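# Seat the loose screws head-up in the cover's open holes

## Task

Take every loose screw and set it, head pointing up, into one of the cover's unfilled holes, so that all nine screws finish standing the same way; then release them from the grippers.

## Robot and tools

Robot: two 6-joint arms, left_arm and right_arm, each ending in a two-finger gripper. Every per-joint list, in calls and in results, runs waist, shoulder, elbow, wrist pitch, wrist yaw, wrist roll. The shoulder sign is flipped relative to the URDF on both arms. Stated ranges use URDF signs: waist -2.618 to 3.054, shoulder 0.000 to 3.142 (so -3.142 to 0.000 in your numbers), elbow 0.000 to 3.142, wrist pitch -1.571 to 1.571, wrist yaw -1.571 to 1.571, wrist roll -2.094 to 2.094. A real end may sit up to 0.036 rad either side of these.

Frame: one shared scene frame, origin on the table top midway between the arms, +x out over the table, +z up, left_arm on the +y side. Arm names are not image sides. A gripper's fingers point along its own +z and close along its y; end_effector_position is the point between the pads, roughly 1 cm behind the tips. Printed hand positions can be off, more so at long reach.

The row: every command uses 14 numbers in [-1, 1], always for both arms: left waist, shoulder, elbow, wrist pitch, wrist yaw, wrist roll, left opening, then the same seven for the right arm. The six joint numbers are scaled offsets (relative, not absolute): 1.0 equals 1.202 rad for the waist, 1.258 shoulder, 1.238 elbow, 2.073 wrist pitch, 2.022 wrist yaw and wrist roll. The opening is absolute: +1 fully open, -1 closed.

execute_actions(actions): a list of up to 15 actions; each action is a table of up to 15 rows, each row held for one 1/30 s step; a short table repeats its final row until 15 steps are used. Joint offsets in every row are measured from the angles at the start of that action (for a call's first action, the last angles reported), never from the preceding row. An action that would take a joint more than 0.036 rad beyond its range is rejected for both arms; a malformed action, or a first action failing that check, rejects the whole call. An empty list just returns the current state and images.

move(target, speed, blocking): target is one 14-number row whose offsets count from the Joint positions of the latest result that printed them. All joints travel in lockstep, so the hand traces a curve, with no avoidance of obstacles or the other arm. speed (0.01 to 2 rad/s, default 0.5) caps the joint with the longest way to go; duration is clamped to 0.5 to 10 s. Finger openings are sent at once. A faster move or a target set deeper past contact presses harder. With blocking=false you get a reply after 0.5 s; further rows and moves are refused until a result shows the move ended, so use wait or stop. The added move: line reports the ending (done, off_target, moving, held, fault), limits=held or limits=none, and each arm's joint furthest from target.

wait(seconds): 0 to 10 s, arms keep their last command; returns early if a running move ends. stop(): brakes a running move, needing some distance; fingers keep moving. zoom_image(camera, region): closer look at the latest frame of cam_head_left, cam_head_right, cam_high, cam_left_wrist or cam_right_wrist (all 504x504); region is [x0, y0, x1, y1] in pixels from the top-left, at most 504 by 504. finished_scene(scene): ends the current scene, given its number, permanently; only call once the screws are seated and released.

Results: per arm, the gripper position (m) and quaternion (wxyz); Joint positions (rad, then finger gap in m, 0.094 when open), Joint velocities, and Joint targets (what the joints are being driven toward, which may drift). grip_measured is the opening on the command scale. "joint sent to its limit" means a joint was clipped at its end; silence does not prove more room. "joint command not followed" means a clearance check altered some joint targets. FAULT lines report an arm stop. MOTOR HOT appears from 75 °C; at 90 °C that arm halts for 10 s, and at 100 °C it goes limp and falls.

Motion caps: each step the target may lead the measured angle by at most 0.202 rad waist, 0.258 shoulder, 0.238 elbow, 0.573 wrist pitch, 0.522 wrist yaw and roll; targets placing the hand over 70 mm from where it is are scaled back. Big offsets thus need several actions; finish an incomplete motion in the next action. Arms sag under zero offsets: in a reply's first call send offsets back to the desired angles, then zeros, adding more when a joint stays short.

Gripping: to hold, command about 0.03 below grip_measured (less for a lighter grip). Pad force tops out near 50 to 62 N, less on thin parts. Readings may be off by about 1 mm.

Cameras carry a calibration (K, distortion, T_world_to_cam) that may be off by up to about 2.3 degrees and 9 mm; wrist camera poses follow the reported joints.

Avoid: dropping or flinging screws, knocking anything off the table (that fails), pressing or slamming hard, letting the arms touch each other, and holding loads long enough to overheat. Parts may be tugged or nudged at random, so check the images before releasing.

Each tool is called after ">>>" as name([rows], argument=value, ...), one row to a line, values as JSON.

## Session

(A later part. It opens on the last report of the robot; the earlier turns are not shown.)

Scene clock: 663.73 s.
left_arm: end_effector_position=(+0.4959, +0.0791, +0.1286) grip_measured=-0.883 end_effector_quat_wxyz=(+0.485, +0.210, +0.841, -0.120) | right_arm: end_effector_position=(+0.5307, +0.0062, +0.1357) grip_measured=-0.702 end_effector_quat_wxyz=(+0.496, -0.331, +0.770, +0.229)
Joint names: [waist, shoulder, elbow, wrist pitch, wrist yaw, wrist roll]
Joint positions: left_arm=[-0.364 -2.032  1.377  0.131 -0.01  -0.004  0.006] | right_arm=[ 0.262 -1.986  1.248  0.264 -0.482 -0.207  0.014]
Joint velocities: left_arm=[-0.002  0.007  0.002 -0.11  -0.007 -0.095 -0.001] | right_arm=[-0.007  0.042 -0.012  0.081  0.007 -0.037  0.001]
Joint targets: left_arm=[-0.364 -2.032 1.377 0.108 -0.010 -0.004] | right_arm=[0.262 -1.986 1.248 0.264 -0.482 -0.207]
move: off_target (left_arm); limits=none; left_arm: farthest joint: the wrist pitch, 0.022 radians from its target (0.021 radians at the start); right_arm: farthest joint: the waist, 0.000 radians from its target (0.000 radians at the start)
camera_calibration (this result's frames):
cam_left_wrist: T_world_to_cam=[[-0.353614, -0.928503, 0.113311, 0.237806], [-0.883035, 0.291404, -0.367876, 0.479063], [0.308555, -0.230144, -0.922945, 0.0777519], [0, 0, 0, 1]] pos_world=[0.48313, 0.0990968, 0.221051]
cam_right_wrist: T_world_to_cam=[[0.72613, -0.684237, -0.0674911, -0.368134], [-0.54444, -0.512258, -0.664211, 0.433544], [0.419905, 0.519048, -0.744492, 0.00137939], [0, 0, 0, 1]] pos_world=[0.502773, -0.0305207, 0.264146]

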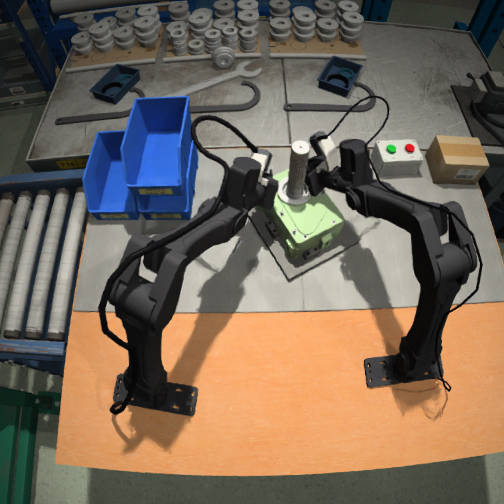

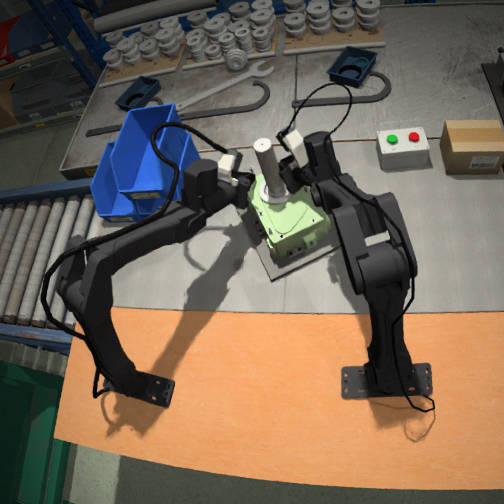

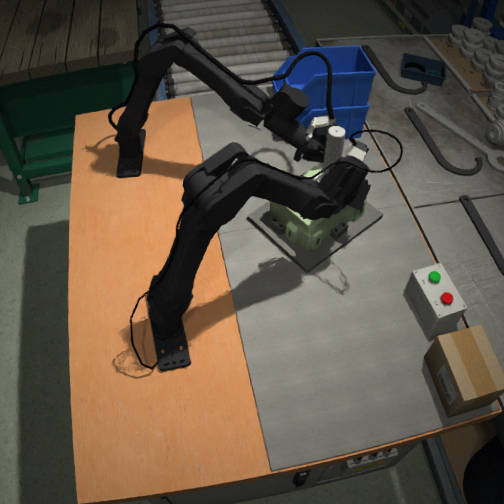

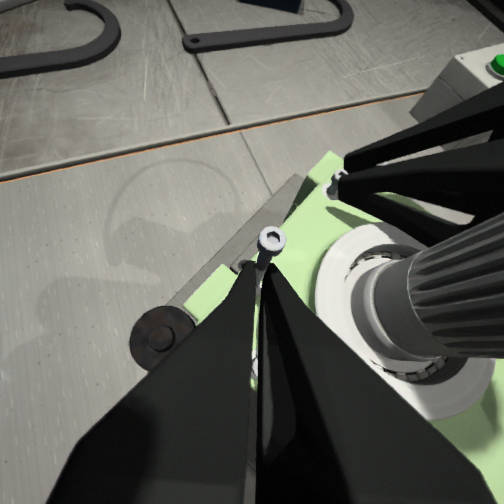

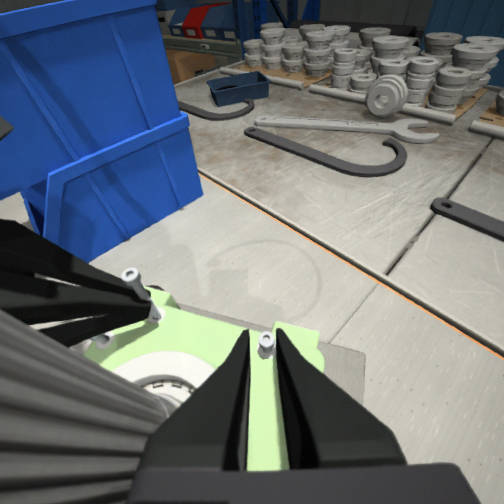

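>>> move(target=[0,0.027,0,0,0,0,-0.88,0,0,0,0,0,0,-0.7], speed=0.02)

>>> move(target=[0,0,0,0,0,0,-0.97,0,0,0,0,0,0,-0.7])

>>> move(target=[0,0.0235,0,-0.012,0,0,-0.97,0,0,0,0,0,0,-0.7], speed=0.02)

>>> zoom_image(camera="cam_right_wrist", region=[70,230,190,350])

Scene clock: 676.17 s.
left_arm: end_effector_position=(+0.4958, +0.0791, +0.1342) grip_measured=-0.883 end_effector_quat_wxyz=(+0.489, +0.209, +0.838, -0.121) | right_arm: end_effector_position=(+0.5307, +0.0062, +0.1357) grip_measured=-0.702 end_effector_quat_wxyz=(+0.496, -0.331, +0.770, +0.229)
Joint names: [waist, shoulder, elbow, wrist pitch, wrist yaw, wrist roll]
Joint positions: left_arm=[-0.364 -2.022  1.377  0.131 -0.01  -0.004  0.006] | right_arm=[ 0.262 -1.986  1.248  0.264 -0.482 -0.207  0.014]
Joint velocities: left_arm=[-0.022  0.017 -0.002  0.022 -0.081 -0.081  0.   ] | right_arm=[-0.002  0.007  0.002  0.007  0.022  0.022 -0.   ]
Joint targets: left_arm=[-0.364 -1.998 1.377 0.131 -0.010 -0.004] | right_arm=[0.262 -1.986 1.248 0.264 -0.482 -0.207]
move: off_target (left_arm); limits=none; left_arm: farthest joint: the shoulder, 0.024 radians from its target (0.034 radians at the start); right_arm: farthest joint: the waist, 0.000 radians from its target (0.000 radians at the start)
camera_calibration (this result's frames):
cam_left_wrist: T_world_to_cam=[[-0.354607, -0.927962, 0.114634, 0.237461], [-0.879792, 0.289636, -0.376931, 0.480751], [0.316576, -0.234516, -0.91912, 0.0788127], [0, 0, 0, 1]] pos_world=[0.482216, 0.0995949, 0.226427]
cam_right_wrist: T_world_to_cam=[[0.72613, -0.684237, -0.0674911, -0.368134], [-0.54444, -0.512258, -0.664211, 0.433544], [0.419905, 0.519048, -0.744492, 0.00137939], [0, 0, 0, 1]] pos_world=[0.502773, -0.0305207, 0.264146]

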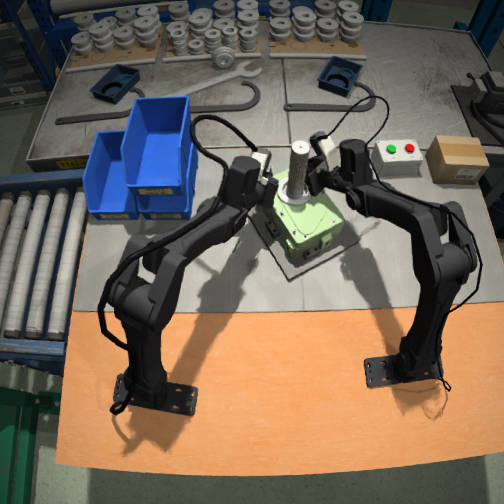

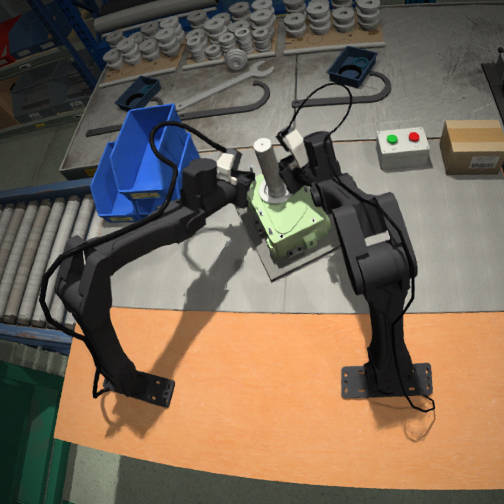

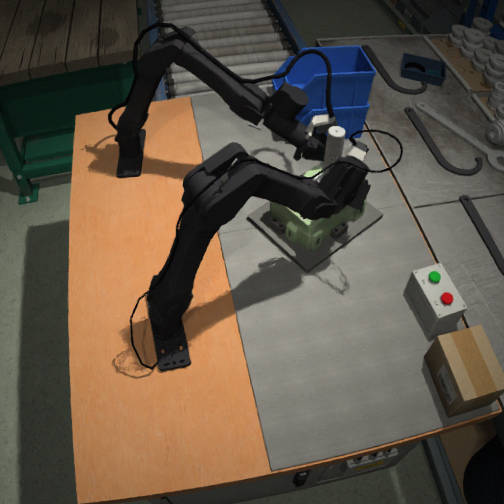

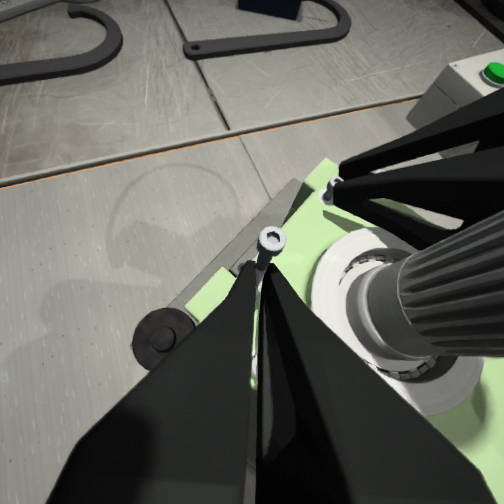

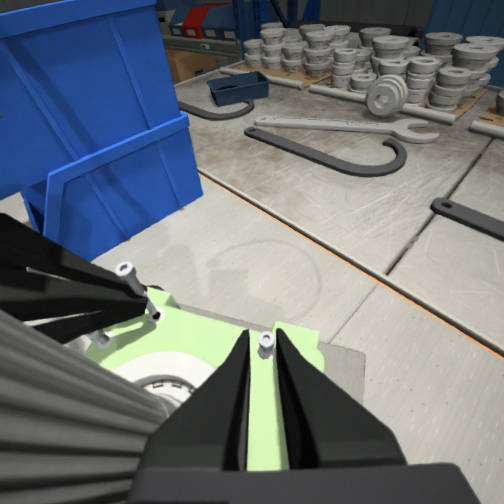

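Scene clock: 676.67 s.
left_arm: end_effector_position=(+0.4958, +0.0791, +0.1342) grip_measured=-0.940 end_effector_quat_wxyz=(+0.489, +0.209, +0.838, -0.121) | right_arm: end_effector_position=(+0.5307, +0.0062, +0.1357) grip_measured=-0.702 end_effector_quat_wxyz=(+0.496, -0.331, +0.770, +0.229)
Joint names: [waist, shoulder, elbow, wrist pitch, wrist yaw, wrist roll]
Joint positions: left_arm=[-0.364 -2.022  1.377  0.131 -0.01  -0.004  0.003] | right_arm=[ 0.262 -1.986  1.248  0.264 -0.482 -0.207  0.014]
Joint velocities: left_arm=[ 0.002  0.007  0.002  0.007 -0.022  0.066  0.   ] | right_arm=[ 0.012  0.007  0.002 -0.022  0.007 -0.066  0.   ]
Joint targets: left_arm=[-0.364 -2.022 1.377 0.131 -0.010 -0.004] | right_arm=[0.262 -1.986 1.248 0.264 -0.482 -0.207]
move: done; limits=none; left_arm: farthest joint: the waist, 0.000 radians from its target (0.000 radians at the start); right_arm: farthest joint: the waist, 0.000 radians from its target (0.000 radians at the start)
camera_calibration (this result's frames):
cam_left_wrist: T_world_to_cam=[[-0.354607, -0.927962, 0.114634, 0.237461], [-0.879792, 0.289636, -0.376931, 0.480751], [0.316576, -0.234516, -0.91912, 0.0788127], [0, 0, 0, 1]] pos_world=[0.482216, 0.0995949, 0.226427]
cam_right_wrist: T_world_to_cam=[[0.72613, -0.684237, -0.0674911, -0.368134], [-0.54444, -0.512258, -0.664211, 0.433544], [0.419905, 0.519048, -0.744492, 0.00137939], [0, 0, 0, 1]] pos_world=[0.502773, -0.0305207, 0.264146]

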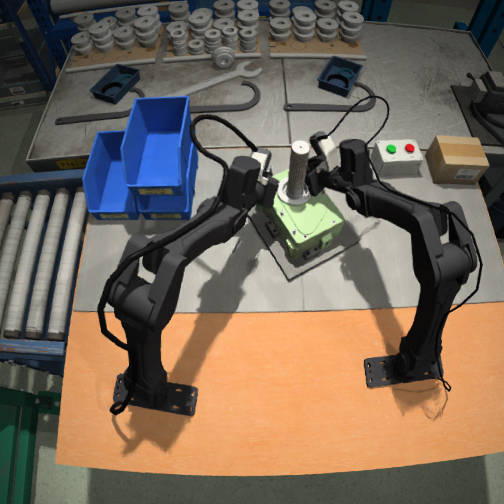

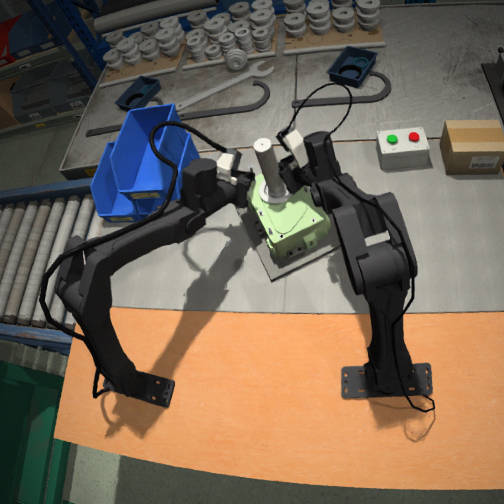

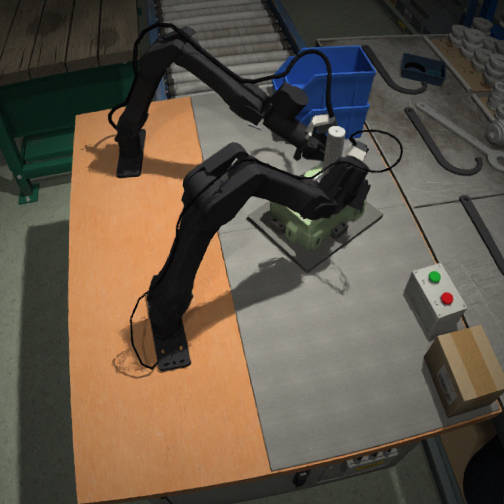

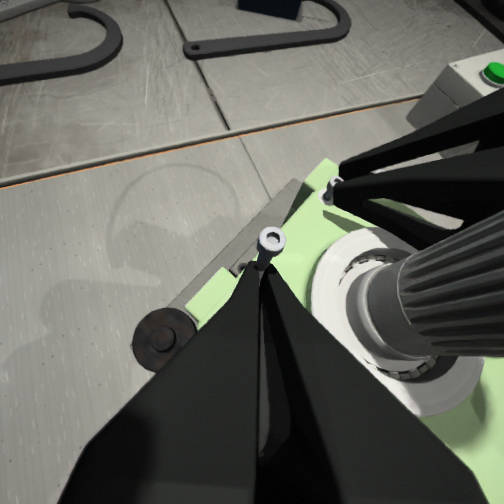

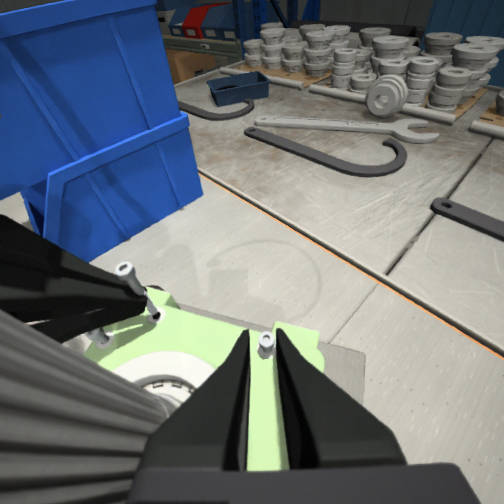

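Scene clock: 678.37 s.
left_arm: end_effector_position=(+0.4953, +0.0794, +0.1332) grip_measured=-0.940 end_effector_quat_wxyz=(+0.487, +0.210, +0.839, -0.121) | right_arm: end_effector_position=(+0.5307, +0.0062, +0.1357) grip_measured=-0.702 end_effector_quat_wxyz=(+0.496, -0.331, +0.770, +0.229)
Joint names: [waist, shoulder, elbow, wrist pitch, wrist yaw, wrist roll]
Joint positions: left_arm=[-0.364 -2.022  1.377  0.126 -0.01  -0.004  0.003] | right_arm=[ 0.262 -1.986  1.248  0.264 -0.482 -0.207  0.014]
Joint velocities: left_arm=[-0.007  0.007  0.007 -0.022 -0.022 -0.051 -0.001] | right_arm=[-0.007  0.012 -0.002  0.037 -0.007  0.007  0.   ]
Joint targets: left_arm=[-0.364 -1.993 1.377 0.105 -0.010 -0.004] | right_arm=[0.262 -1.986 1.248 0.264 -0.482 -0.207]
move: off_target (left_arm); limits=none; left_arm: farthest joint: the shoulder, 0.030 radians from its target (0.030 radians at the start); right_arm: farthest joint: the waist, 0.000 radians from its target (0.000 radians at the start)
camera_calibration (this result's frames):
cam_left_wrist: T_world_to_cam=[[-0.354147, -0.928212, 0.114025, 0.237523], [-0.881299, 0.290457, -0.372756, 0.47999], [0.312878, -0.2325, -0.920897, 0.0800319], [0, 0, 0, 1]] pos_world=[0.482092, 0.0996626, 0.225537]
cam_right_wrist: T_world_to_cam=[[0.72613, -0.684237, -0.0674911, -0.368134], [-0.54444, -0.512258, -0.664211, 0.433544], [0.419905, 0.519048, -0.744492, 0.00137939], [0, 0, 0, 1]] pos_world=[0.502773, -0.0305207, 0.264146]

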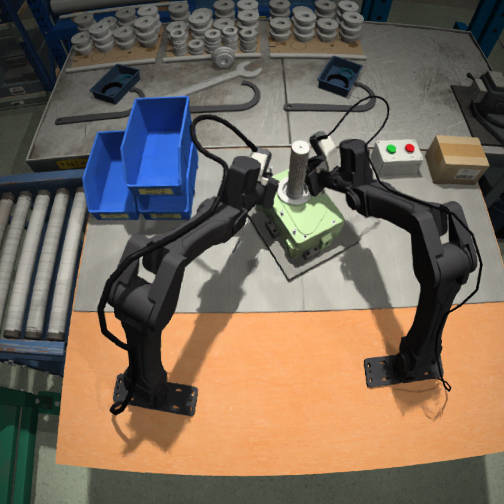

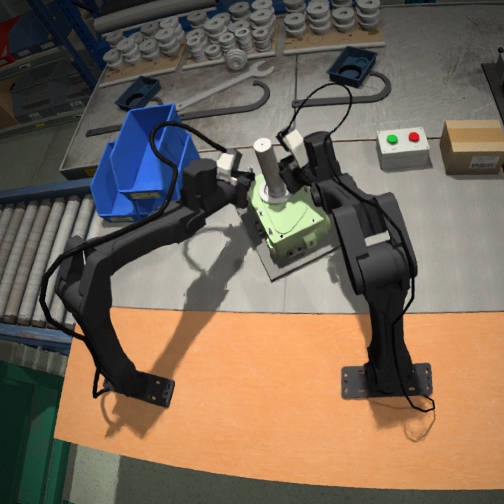

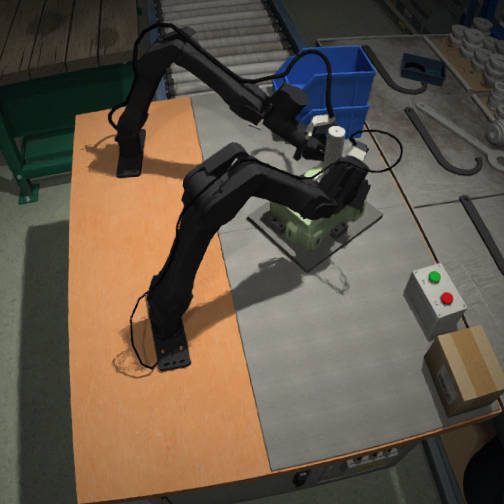

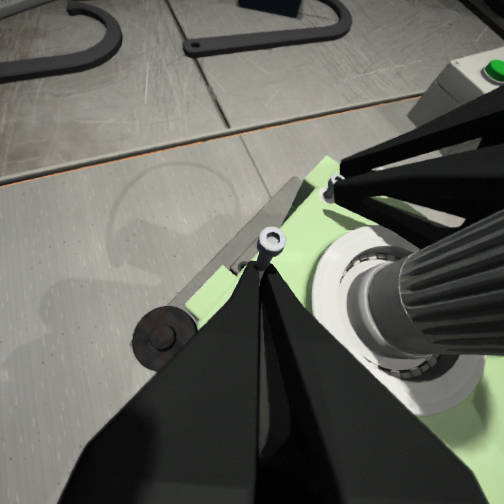

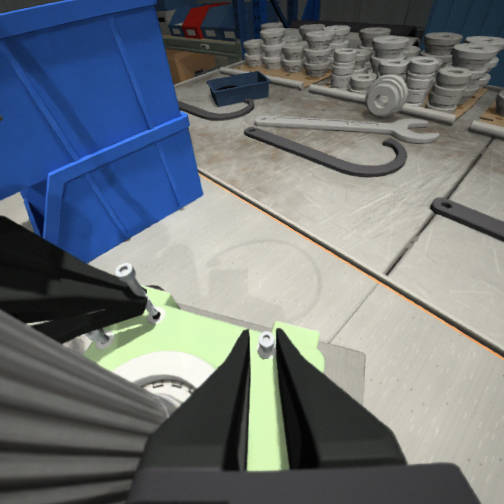

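Region (70, 230, 190, 350) of cam_right_wrist's 504x504 image, scaled by 4.200, with more detail than that image has.

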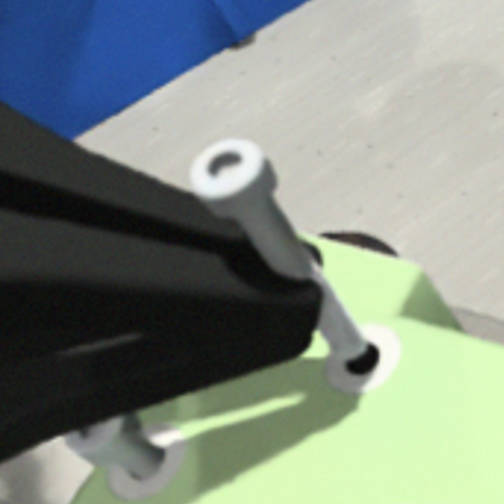

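>>> move(target=[0,-0.026,0,-0.01,0,0,-0.97,0,0,0,0,0,0,-0.7], speed=0.015)

>>> zoom_image(camera="cam_right_wrist", region=[70,230,190,350])

Scene clock: 686.80 s.
left_arm: end_effector_position=(+0.4955, +0.0793, +0.1285) grip_measured=-0.940 end_effector_quat_wxyz=(+0.484, +0.210, +0.841, -0.120) | right_arm: end_effector_position=(+0.5307, +0.0062, +0.1357) grip_measured=-0.702 end_effector_quat_wxyz=(+0.496, -0.331, +0.770, +0.229)
Joint names: [waist, shoulder, elbow, wrist pitch, wrist yaw, wrist roll]
Joint positions: left_arm=[-0.364 -2.031  1.377  0.127 -0.01  -0.004  0.003] | right_arm=[ 0.262 -1.986  1.248  0.264 -0.482 -0.207  0.014]
Joint velocities: left_arm=[ 0.002 -0.007 -0.017 -0.051 -0.095 -0.022 -0.001] | right_arm=[ 0.007 -0.002 -0.007 -0.037  0.007 -0.037 -0.   ]
Joint targets: left_arm=[-0.364 -2.055 1.377 0.106 -0.010 -0.004] | right_arm=[0.262 -1.986 1.248 0.264 -0.482 -0.207]
move: off_target (left_arm); limits=none; left_arm: farthest joint: the shoulder, 0.024 radians from its target (0.032 radians at the start); right_arm: farthest joint: the waist, 0.000 radians from its target (0.000 radians at the start)
camera_calibration (this result's frames):
cam_left_wrist: T_world_to_cam=[[-0.353387, -0.928627, 0.113004, 0.237812], [-0.883772, 0.291806, -0.365781, 0.47869], [0.306699, -0.229132, -0.923815, 0.0787847], [0, 0, 0, 1]] pos_world=[0.482929, 0.0992063, 0.221005]
cam_right_wrist: T_world_to_cam=[[0.72613, -0.684237, -0.0674911, -0.368134], [-0.54444, -0.512258, -0.664211, 0.433544], [0.419905, 0.519048, -0.744492, 0.00137939], [0, 0, 0, 1]] pos_world=[0.502773, -0.0305207, 0.264146]

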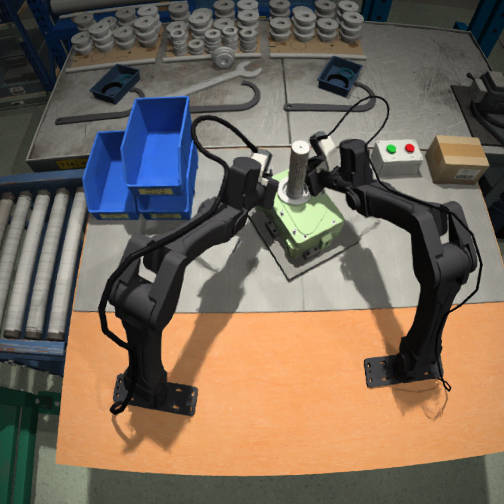

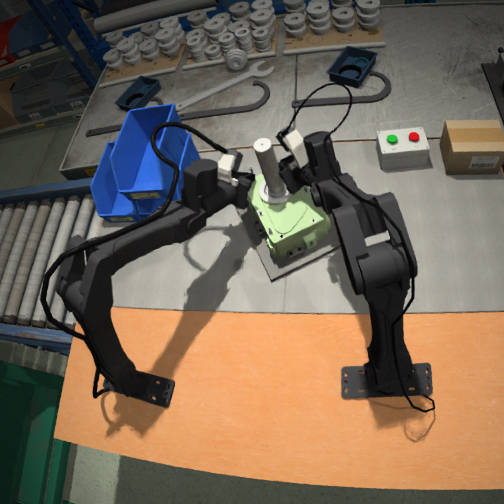

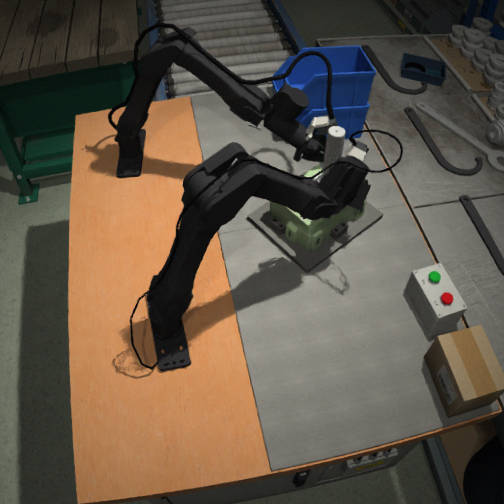

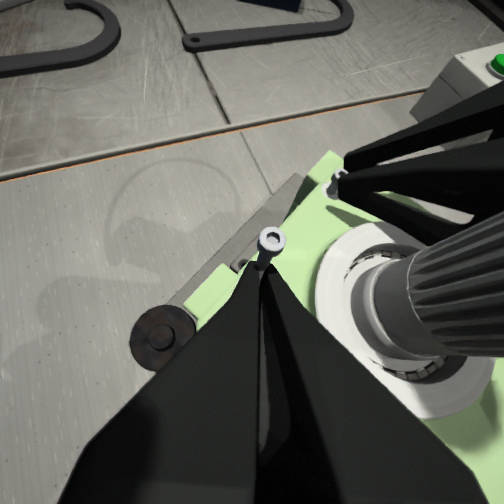

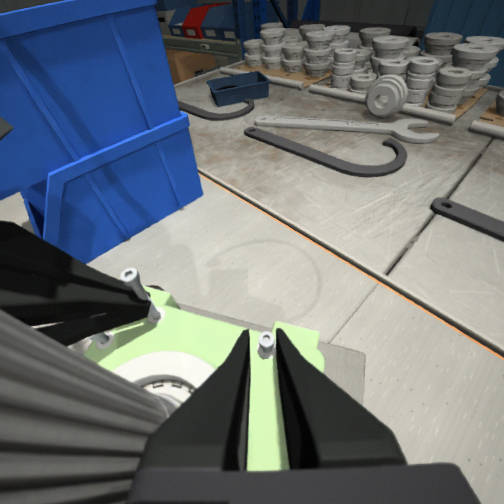

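Region (70, 230, 190, 350) of cam_right_wrist's 504x504 image, scaled by 4.200, with more detail than that image has.

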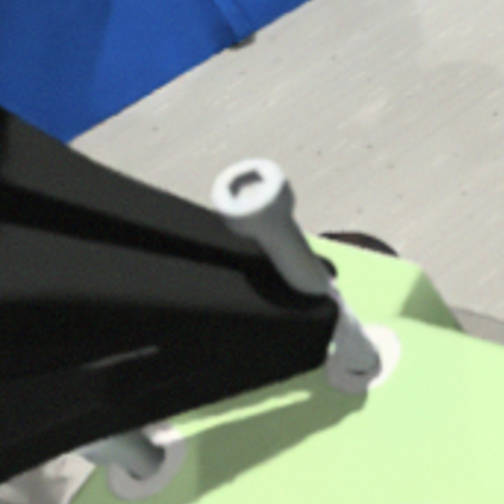

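>>> move(target=[0,0,0,0,0,0,-0.82,0,0,0,0,0,0,-0.7])

>>> zoom_image(camera="cam_right_wrist", region=[70,230,190,350])

Scene clock: 692.23 s.
left_arm: end_effector_position=(+0.4956, +0.0792, +0.1287) grip_measured=-0.823 end_effector_quat_wxyz=(+0.484, +0.210, +0.841, -0.120) | right_arm: end_effector_position=(+0.5307, +0.0062, +0.1357) grip_measured=-0.702 end_effector_quat_wxyz=(+0.496, -0.331, +0.770, +0.229)
Joint names: [waist, shoulder, elbow, wrist pitch, wrist yaw, wrist roll]
Joint positions: left_arm=[-0.364 -2.031  1.377  0.128 -0.01  -0.004  0.008] | right_arm=[ 0.262 -1.986  1.248  0.264 -0.482 -0.207  0.014]
Joint velocities: left_arm=[ 0.007  0.002 -0.022 -0.037 -0.007  0.022  0.   ] | right_arm=[-0.017 -0.002 -0.007 -0.037 -0.022  0.007 -0.001]
Joint targets: left_arm=[-0.364 -2.031 1.377 0.127 -0.010 -0.004] | right_arm=[0.262 -1.986 1.248 0.264 -0.482 -0.207]
move: done; limits=none; left_arm: farthest joint: the wrist pitch, 0.001 radians from its target (0.000 radians at the start); right_arm: farthest joint: the waist, 0.000 radians from its target (0.000 radians at the start)
camera_calibration (this result's frames):
cam_left_wrist: T_world_to_cam=[[-0.353463, -0.928586, 0.113107, 0.237802], [-0.883527, 0.291672, -0.36648, 0.478816], [0.307318, -0.22947, -0.923526, 0.0785828], [0, 0, 0, 1]] pos_world=[0.482951, 0.0991943, 0.221153]
cam_right_wrist: T_world_to_cam=[[0.72613, -0.684237, -0.0674911, -0.368134], [-0.54444, -0.512258, -0.664211, 0.433544], [0.419905, 0.519048, -0.744492, 0.00137939], [0, 0, 0, 1]] pos_world=[0.502773, -0.0305207, 0.264146]

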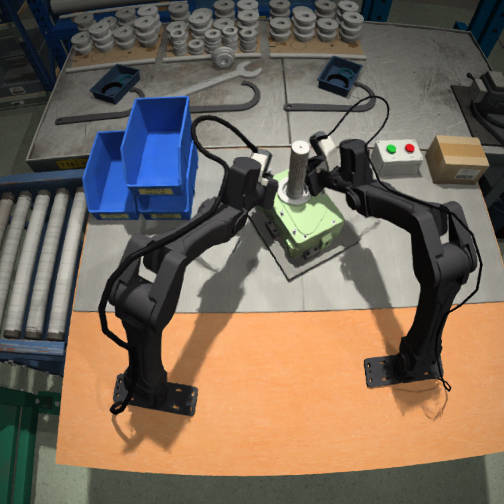

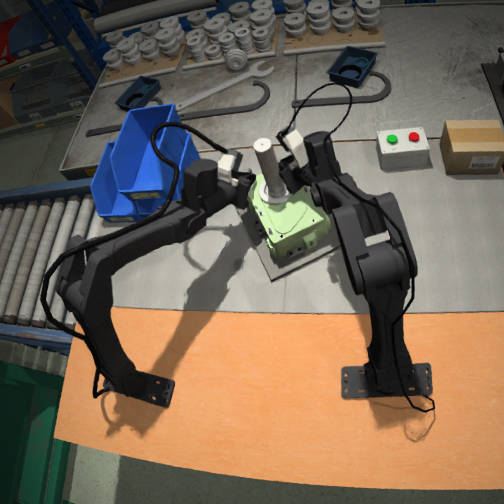

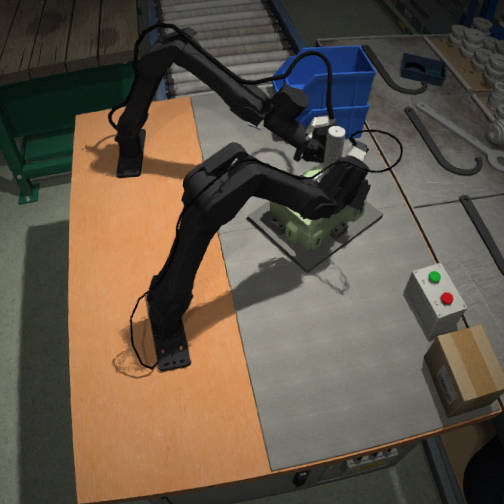

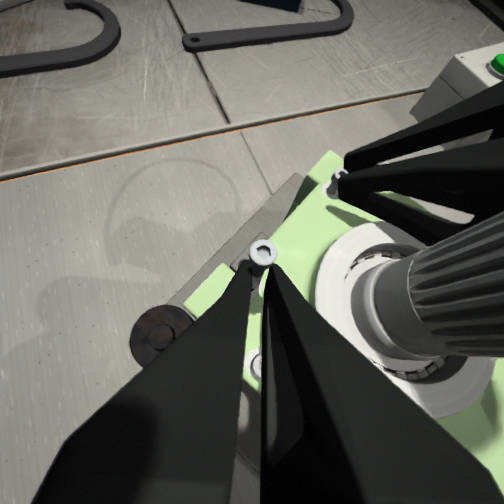

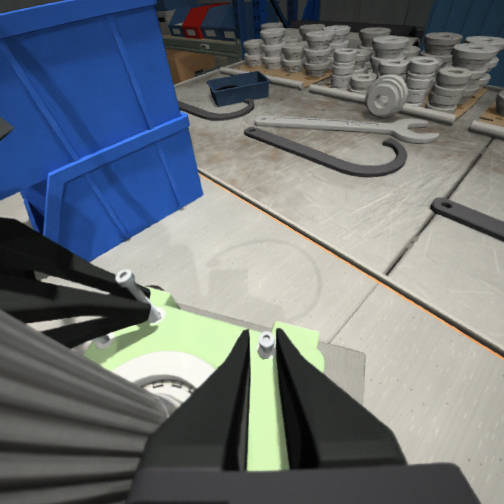

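Region (70, 230, 190, 350) of cam_right_wrist's 504x504 image, scaled by 4.200, with more detail than that image has.

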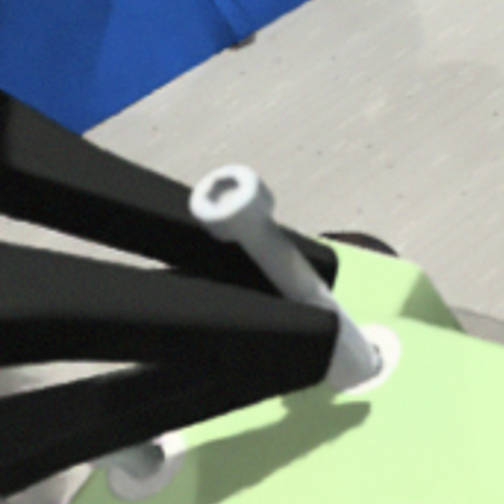

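It's tipping; check.

>>> wait(seconds=0)

>>> zoom_image(camera="cam_right_wrist", region=[70,230,190,350])

Scene clock: 696.73 s.
left_arm: end_effector_position=(+0.4956, +0.0792, +0.1287) grip_measured=-0.823 end_effector_quat_wxyz=(+0.484, +0.210, +0.841, -0.120) | right_arm: end_effector_position=(+0.5307, +0.0062, +0.1357) grip_measured=-0.702 end_effector_quat_wxyz=(+0.496, -0.331, +0.770, +0.229)
Joint names: [waist, shoulder, elbow, wrist pitch, wrist yaw, wrist roll]
Joint positions: left_arm=[-0.364 -2.031  1.377  0.128 -0.01  -0.004  0.008] | right_arm=[ 0.262 -1.986  1.248  0.264 -0.482 -0.207  0.014]
Joint velocities: left_arm=[-0.007  0.012 -0.002 -0.095 -0.007 -0.007 -0.001] | right_arm=[-0.007  0.002  0.007  0.037  0.007  0.022 -0.   ]
Joint targets: left_arm=[-0.364 -2.031 1.377 0.127 -0.010 -0.004] | right_arm=[0.262 -1.986 1.248 0.264 -0.482 -0.207]
camera_calibration (this result's frames):
cam_left_wrist: T_world_to_cam=[[-0.353463, -0.928586, 0.113107, 0.237802], [-0.883527, 0.291672, -0.36648, 0.478816], [0.307318, -0.22947, -0.923526, 0.0785828], [0, 0, 0, 1]] pos_world=[0.482951, 0.0991943, 0.221153]
cam_right_wrist: T_world_to_cam=[[0.72613, -0.684237, -0.0674911, -0.368134], [-0.54444, -0.512258, -0.664211, 0.433544], [0.419905, 0.519048, -0.744492, 0.00137939], [0, 0, 0, 1]] pos_world=[0.502773, -0.0305207, 0.264146]

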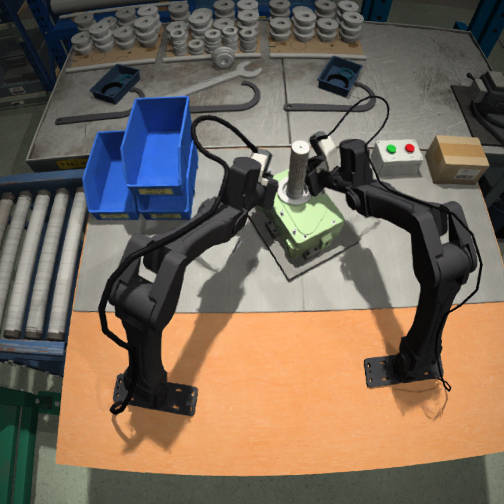

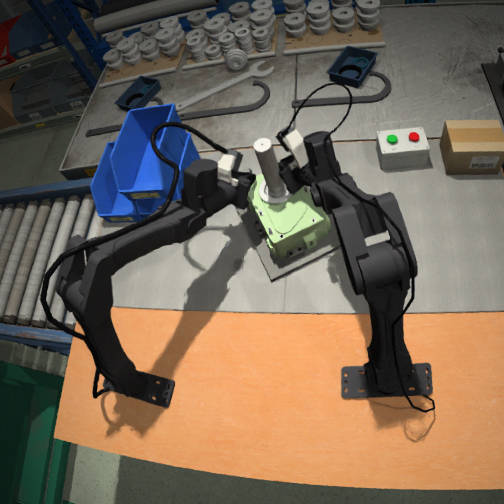

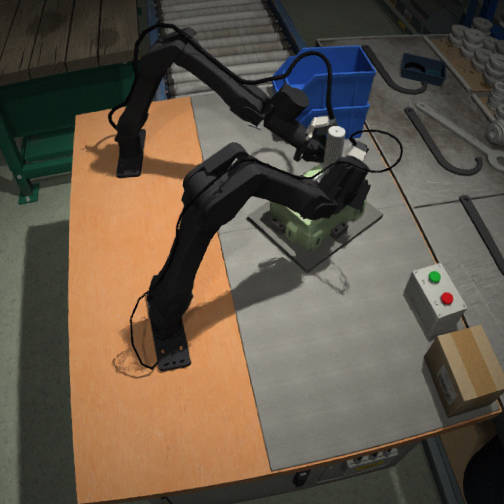

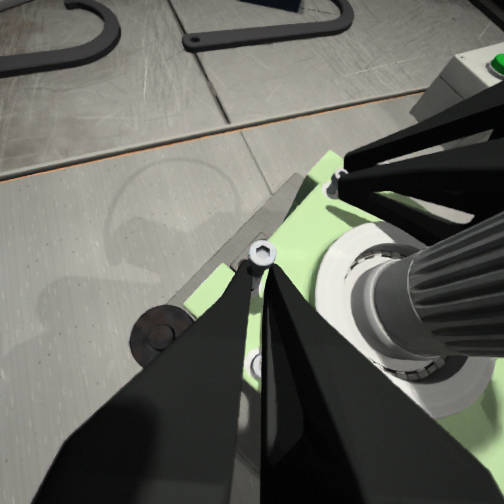

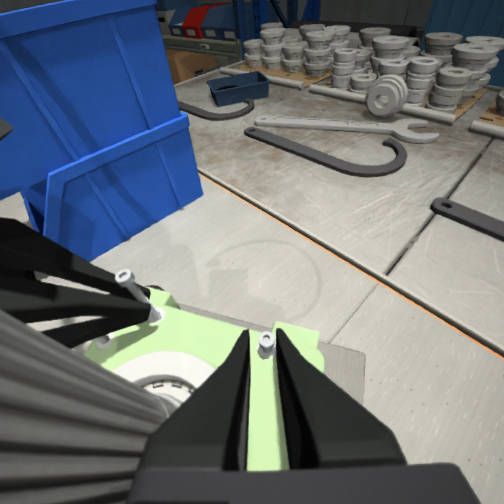

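Region (70, 230, 190, 350) of cam_right_wrist's 504x504 image, scaled by 4.200, with more detail than that image has.

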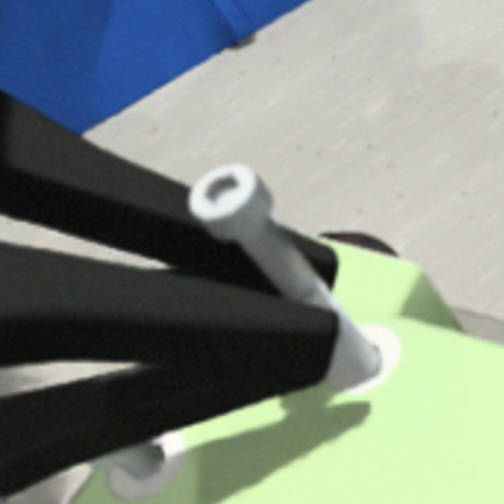

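>>> move(target=[0,0,0,0,0,0,-0.855,0,0,0,0,0,0,-0.7])

>>> zoom_image(camera="cam_right_wrist", region=[70,230,190,350])

>>> zoom_image(camera="cam_left_wrist", region=[220,230,300,330])

Scene clock: 705.93 s.
left_arm: end_effector_position=(+0.4956, +0.0792, +0.1287) grip_measured=-0.852 end_effector_quat_wxyz=(+0.484, +0.210, +0.841, -0.120) | right_arm: end_effector_position=(+0.5307, +0.0062, +0.1357) grip_measured=-0.702 end_effector_quat_wxyz=(+0.496, -0.331, +0.770, +0.229)
Joint names: [waist, shoulder, elbow, wrist pitch, wrist yaw, wrist roll]
Joint positions: left_arm=[-0.364 -2.031  1.377  0.128 -0.01  -0.004  0.007] | right_arm=[ 0.262 -1.986  1.248  0.264 -0.482 -0.207  0.014]
Joint velocities: left_arm=[-0.002 -0.007  0.002 -0.081 -0.051 -0.051 -0.001] | right_arm=[-0.002 -0.002  0.007  0.007  0.037 -0.022 -0.001]
Joint targets: left_arm=[-0.364 -2.031 1.377 0.128 -0.010 -0.004] | right_arm=[0.262 -1.986 1.248 0.264 -0.482 -0.207]
move: done; limits=none; left_arm: farthest joint: the waist, 0.000 radians from its target (0.000 radians at the start); right_arm: farthest joint: the waist, 0.000 radians from its target (0.000 radians at the start)
camera_calibration (this result's frames):
cam_left_wrist: T_world_to_cam=[[-0.353463, -0.928586, 0.113107, 0.237802], [-0.883527, 0.291672, -0.36648, 0.478816], [0.307318, -0.22947, -0.923526, 0.0785828], [0, 0, 0, 1]] pos_world=[0.482951, 0.0991943, 0.221153]
cam_right_wrist: T_world_to_cam=[[0.72613, -0.684237, -0.0674911, -0.368134], [-0.54444, -0.512258, -0.664211, 0.433544], [0.419905, 0.519048, -0.744492, 0.00137939], [0, 0, 0, 1]] pos_world=[0.502773, -0.0305207, 0.264146]

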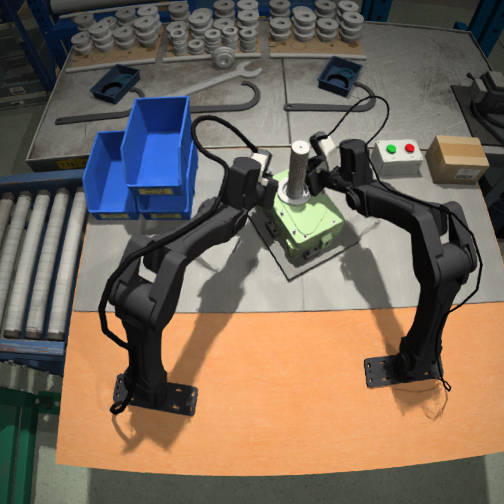

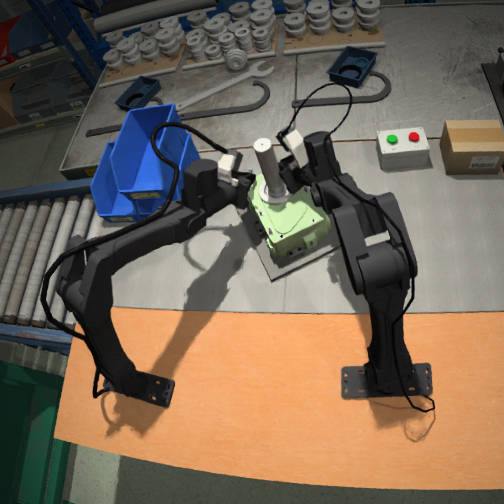

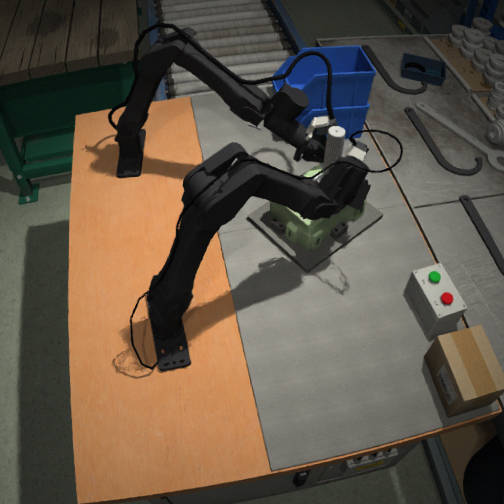

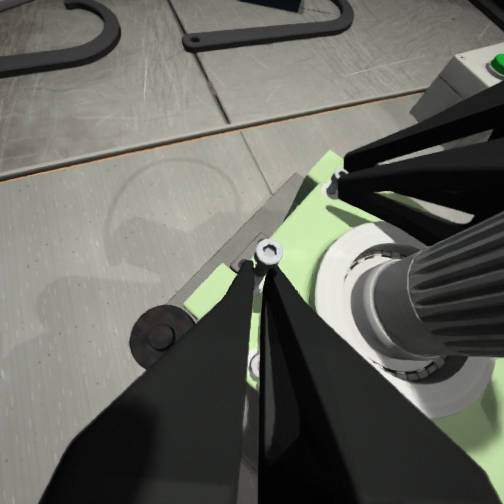

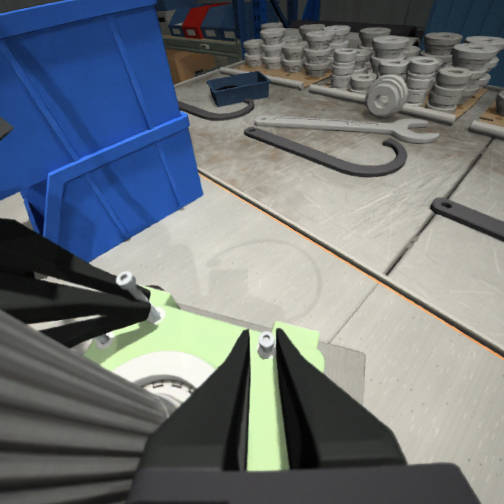

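Region (70, 230, 190, 350) of cam_right_wrist's 504x504 image, scaled by 4.200, with more detail than that image has.

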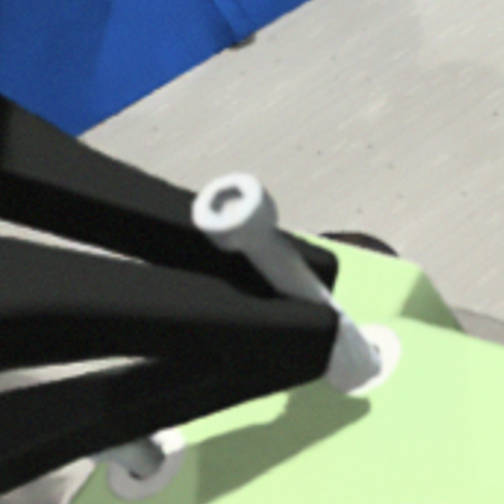

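Region (220, 230, 300, 330) of cam_left_wrist's 504x504 image, scaled by 5.040, with more detail than that image has; it fills the left 403 columns of this view, and the rest is white.

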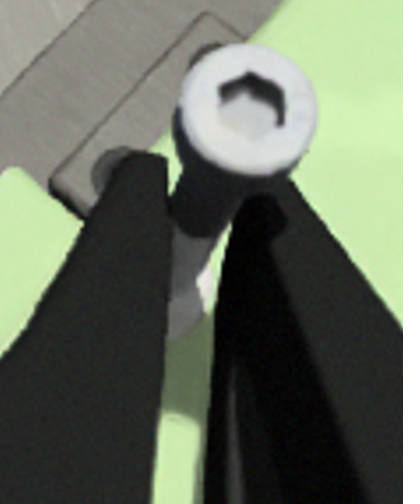

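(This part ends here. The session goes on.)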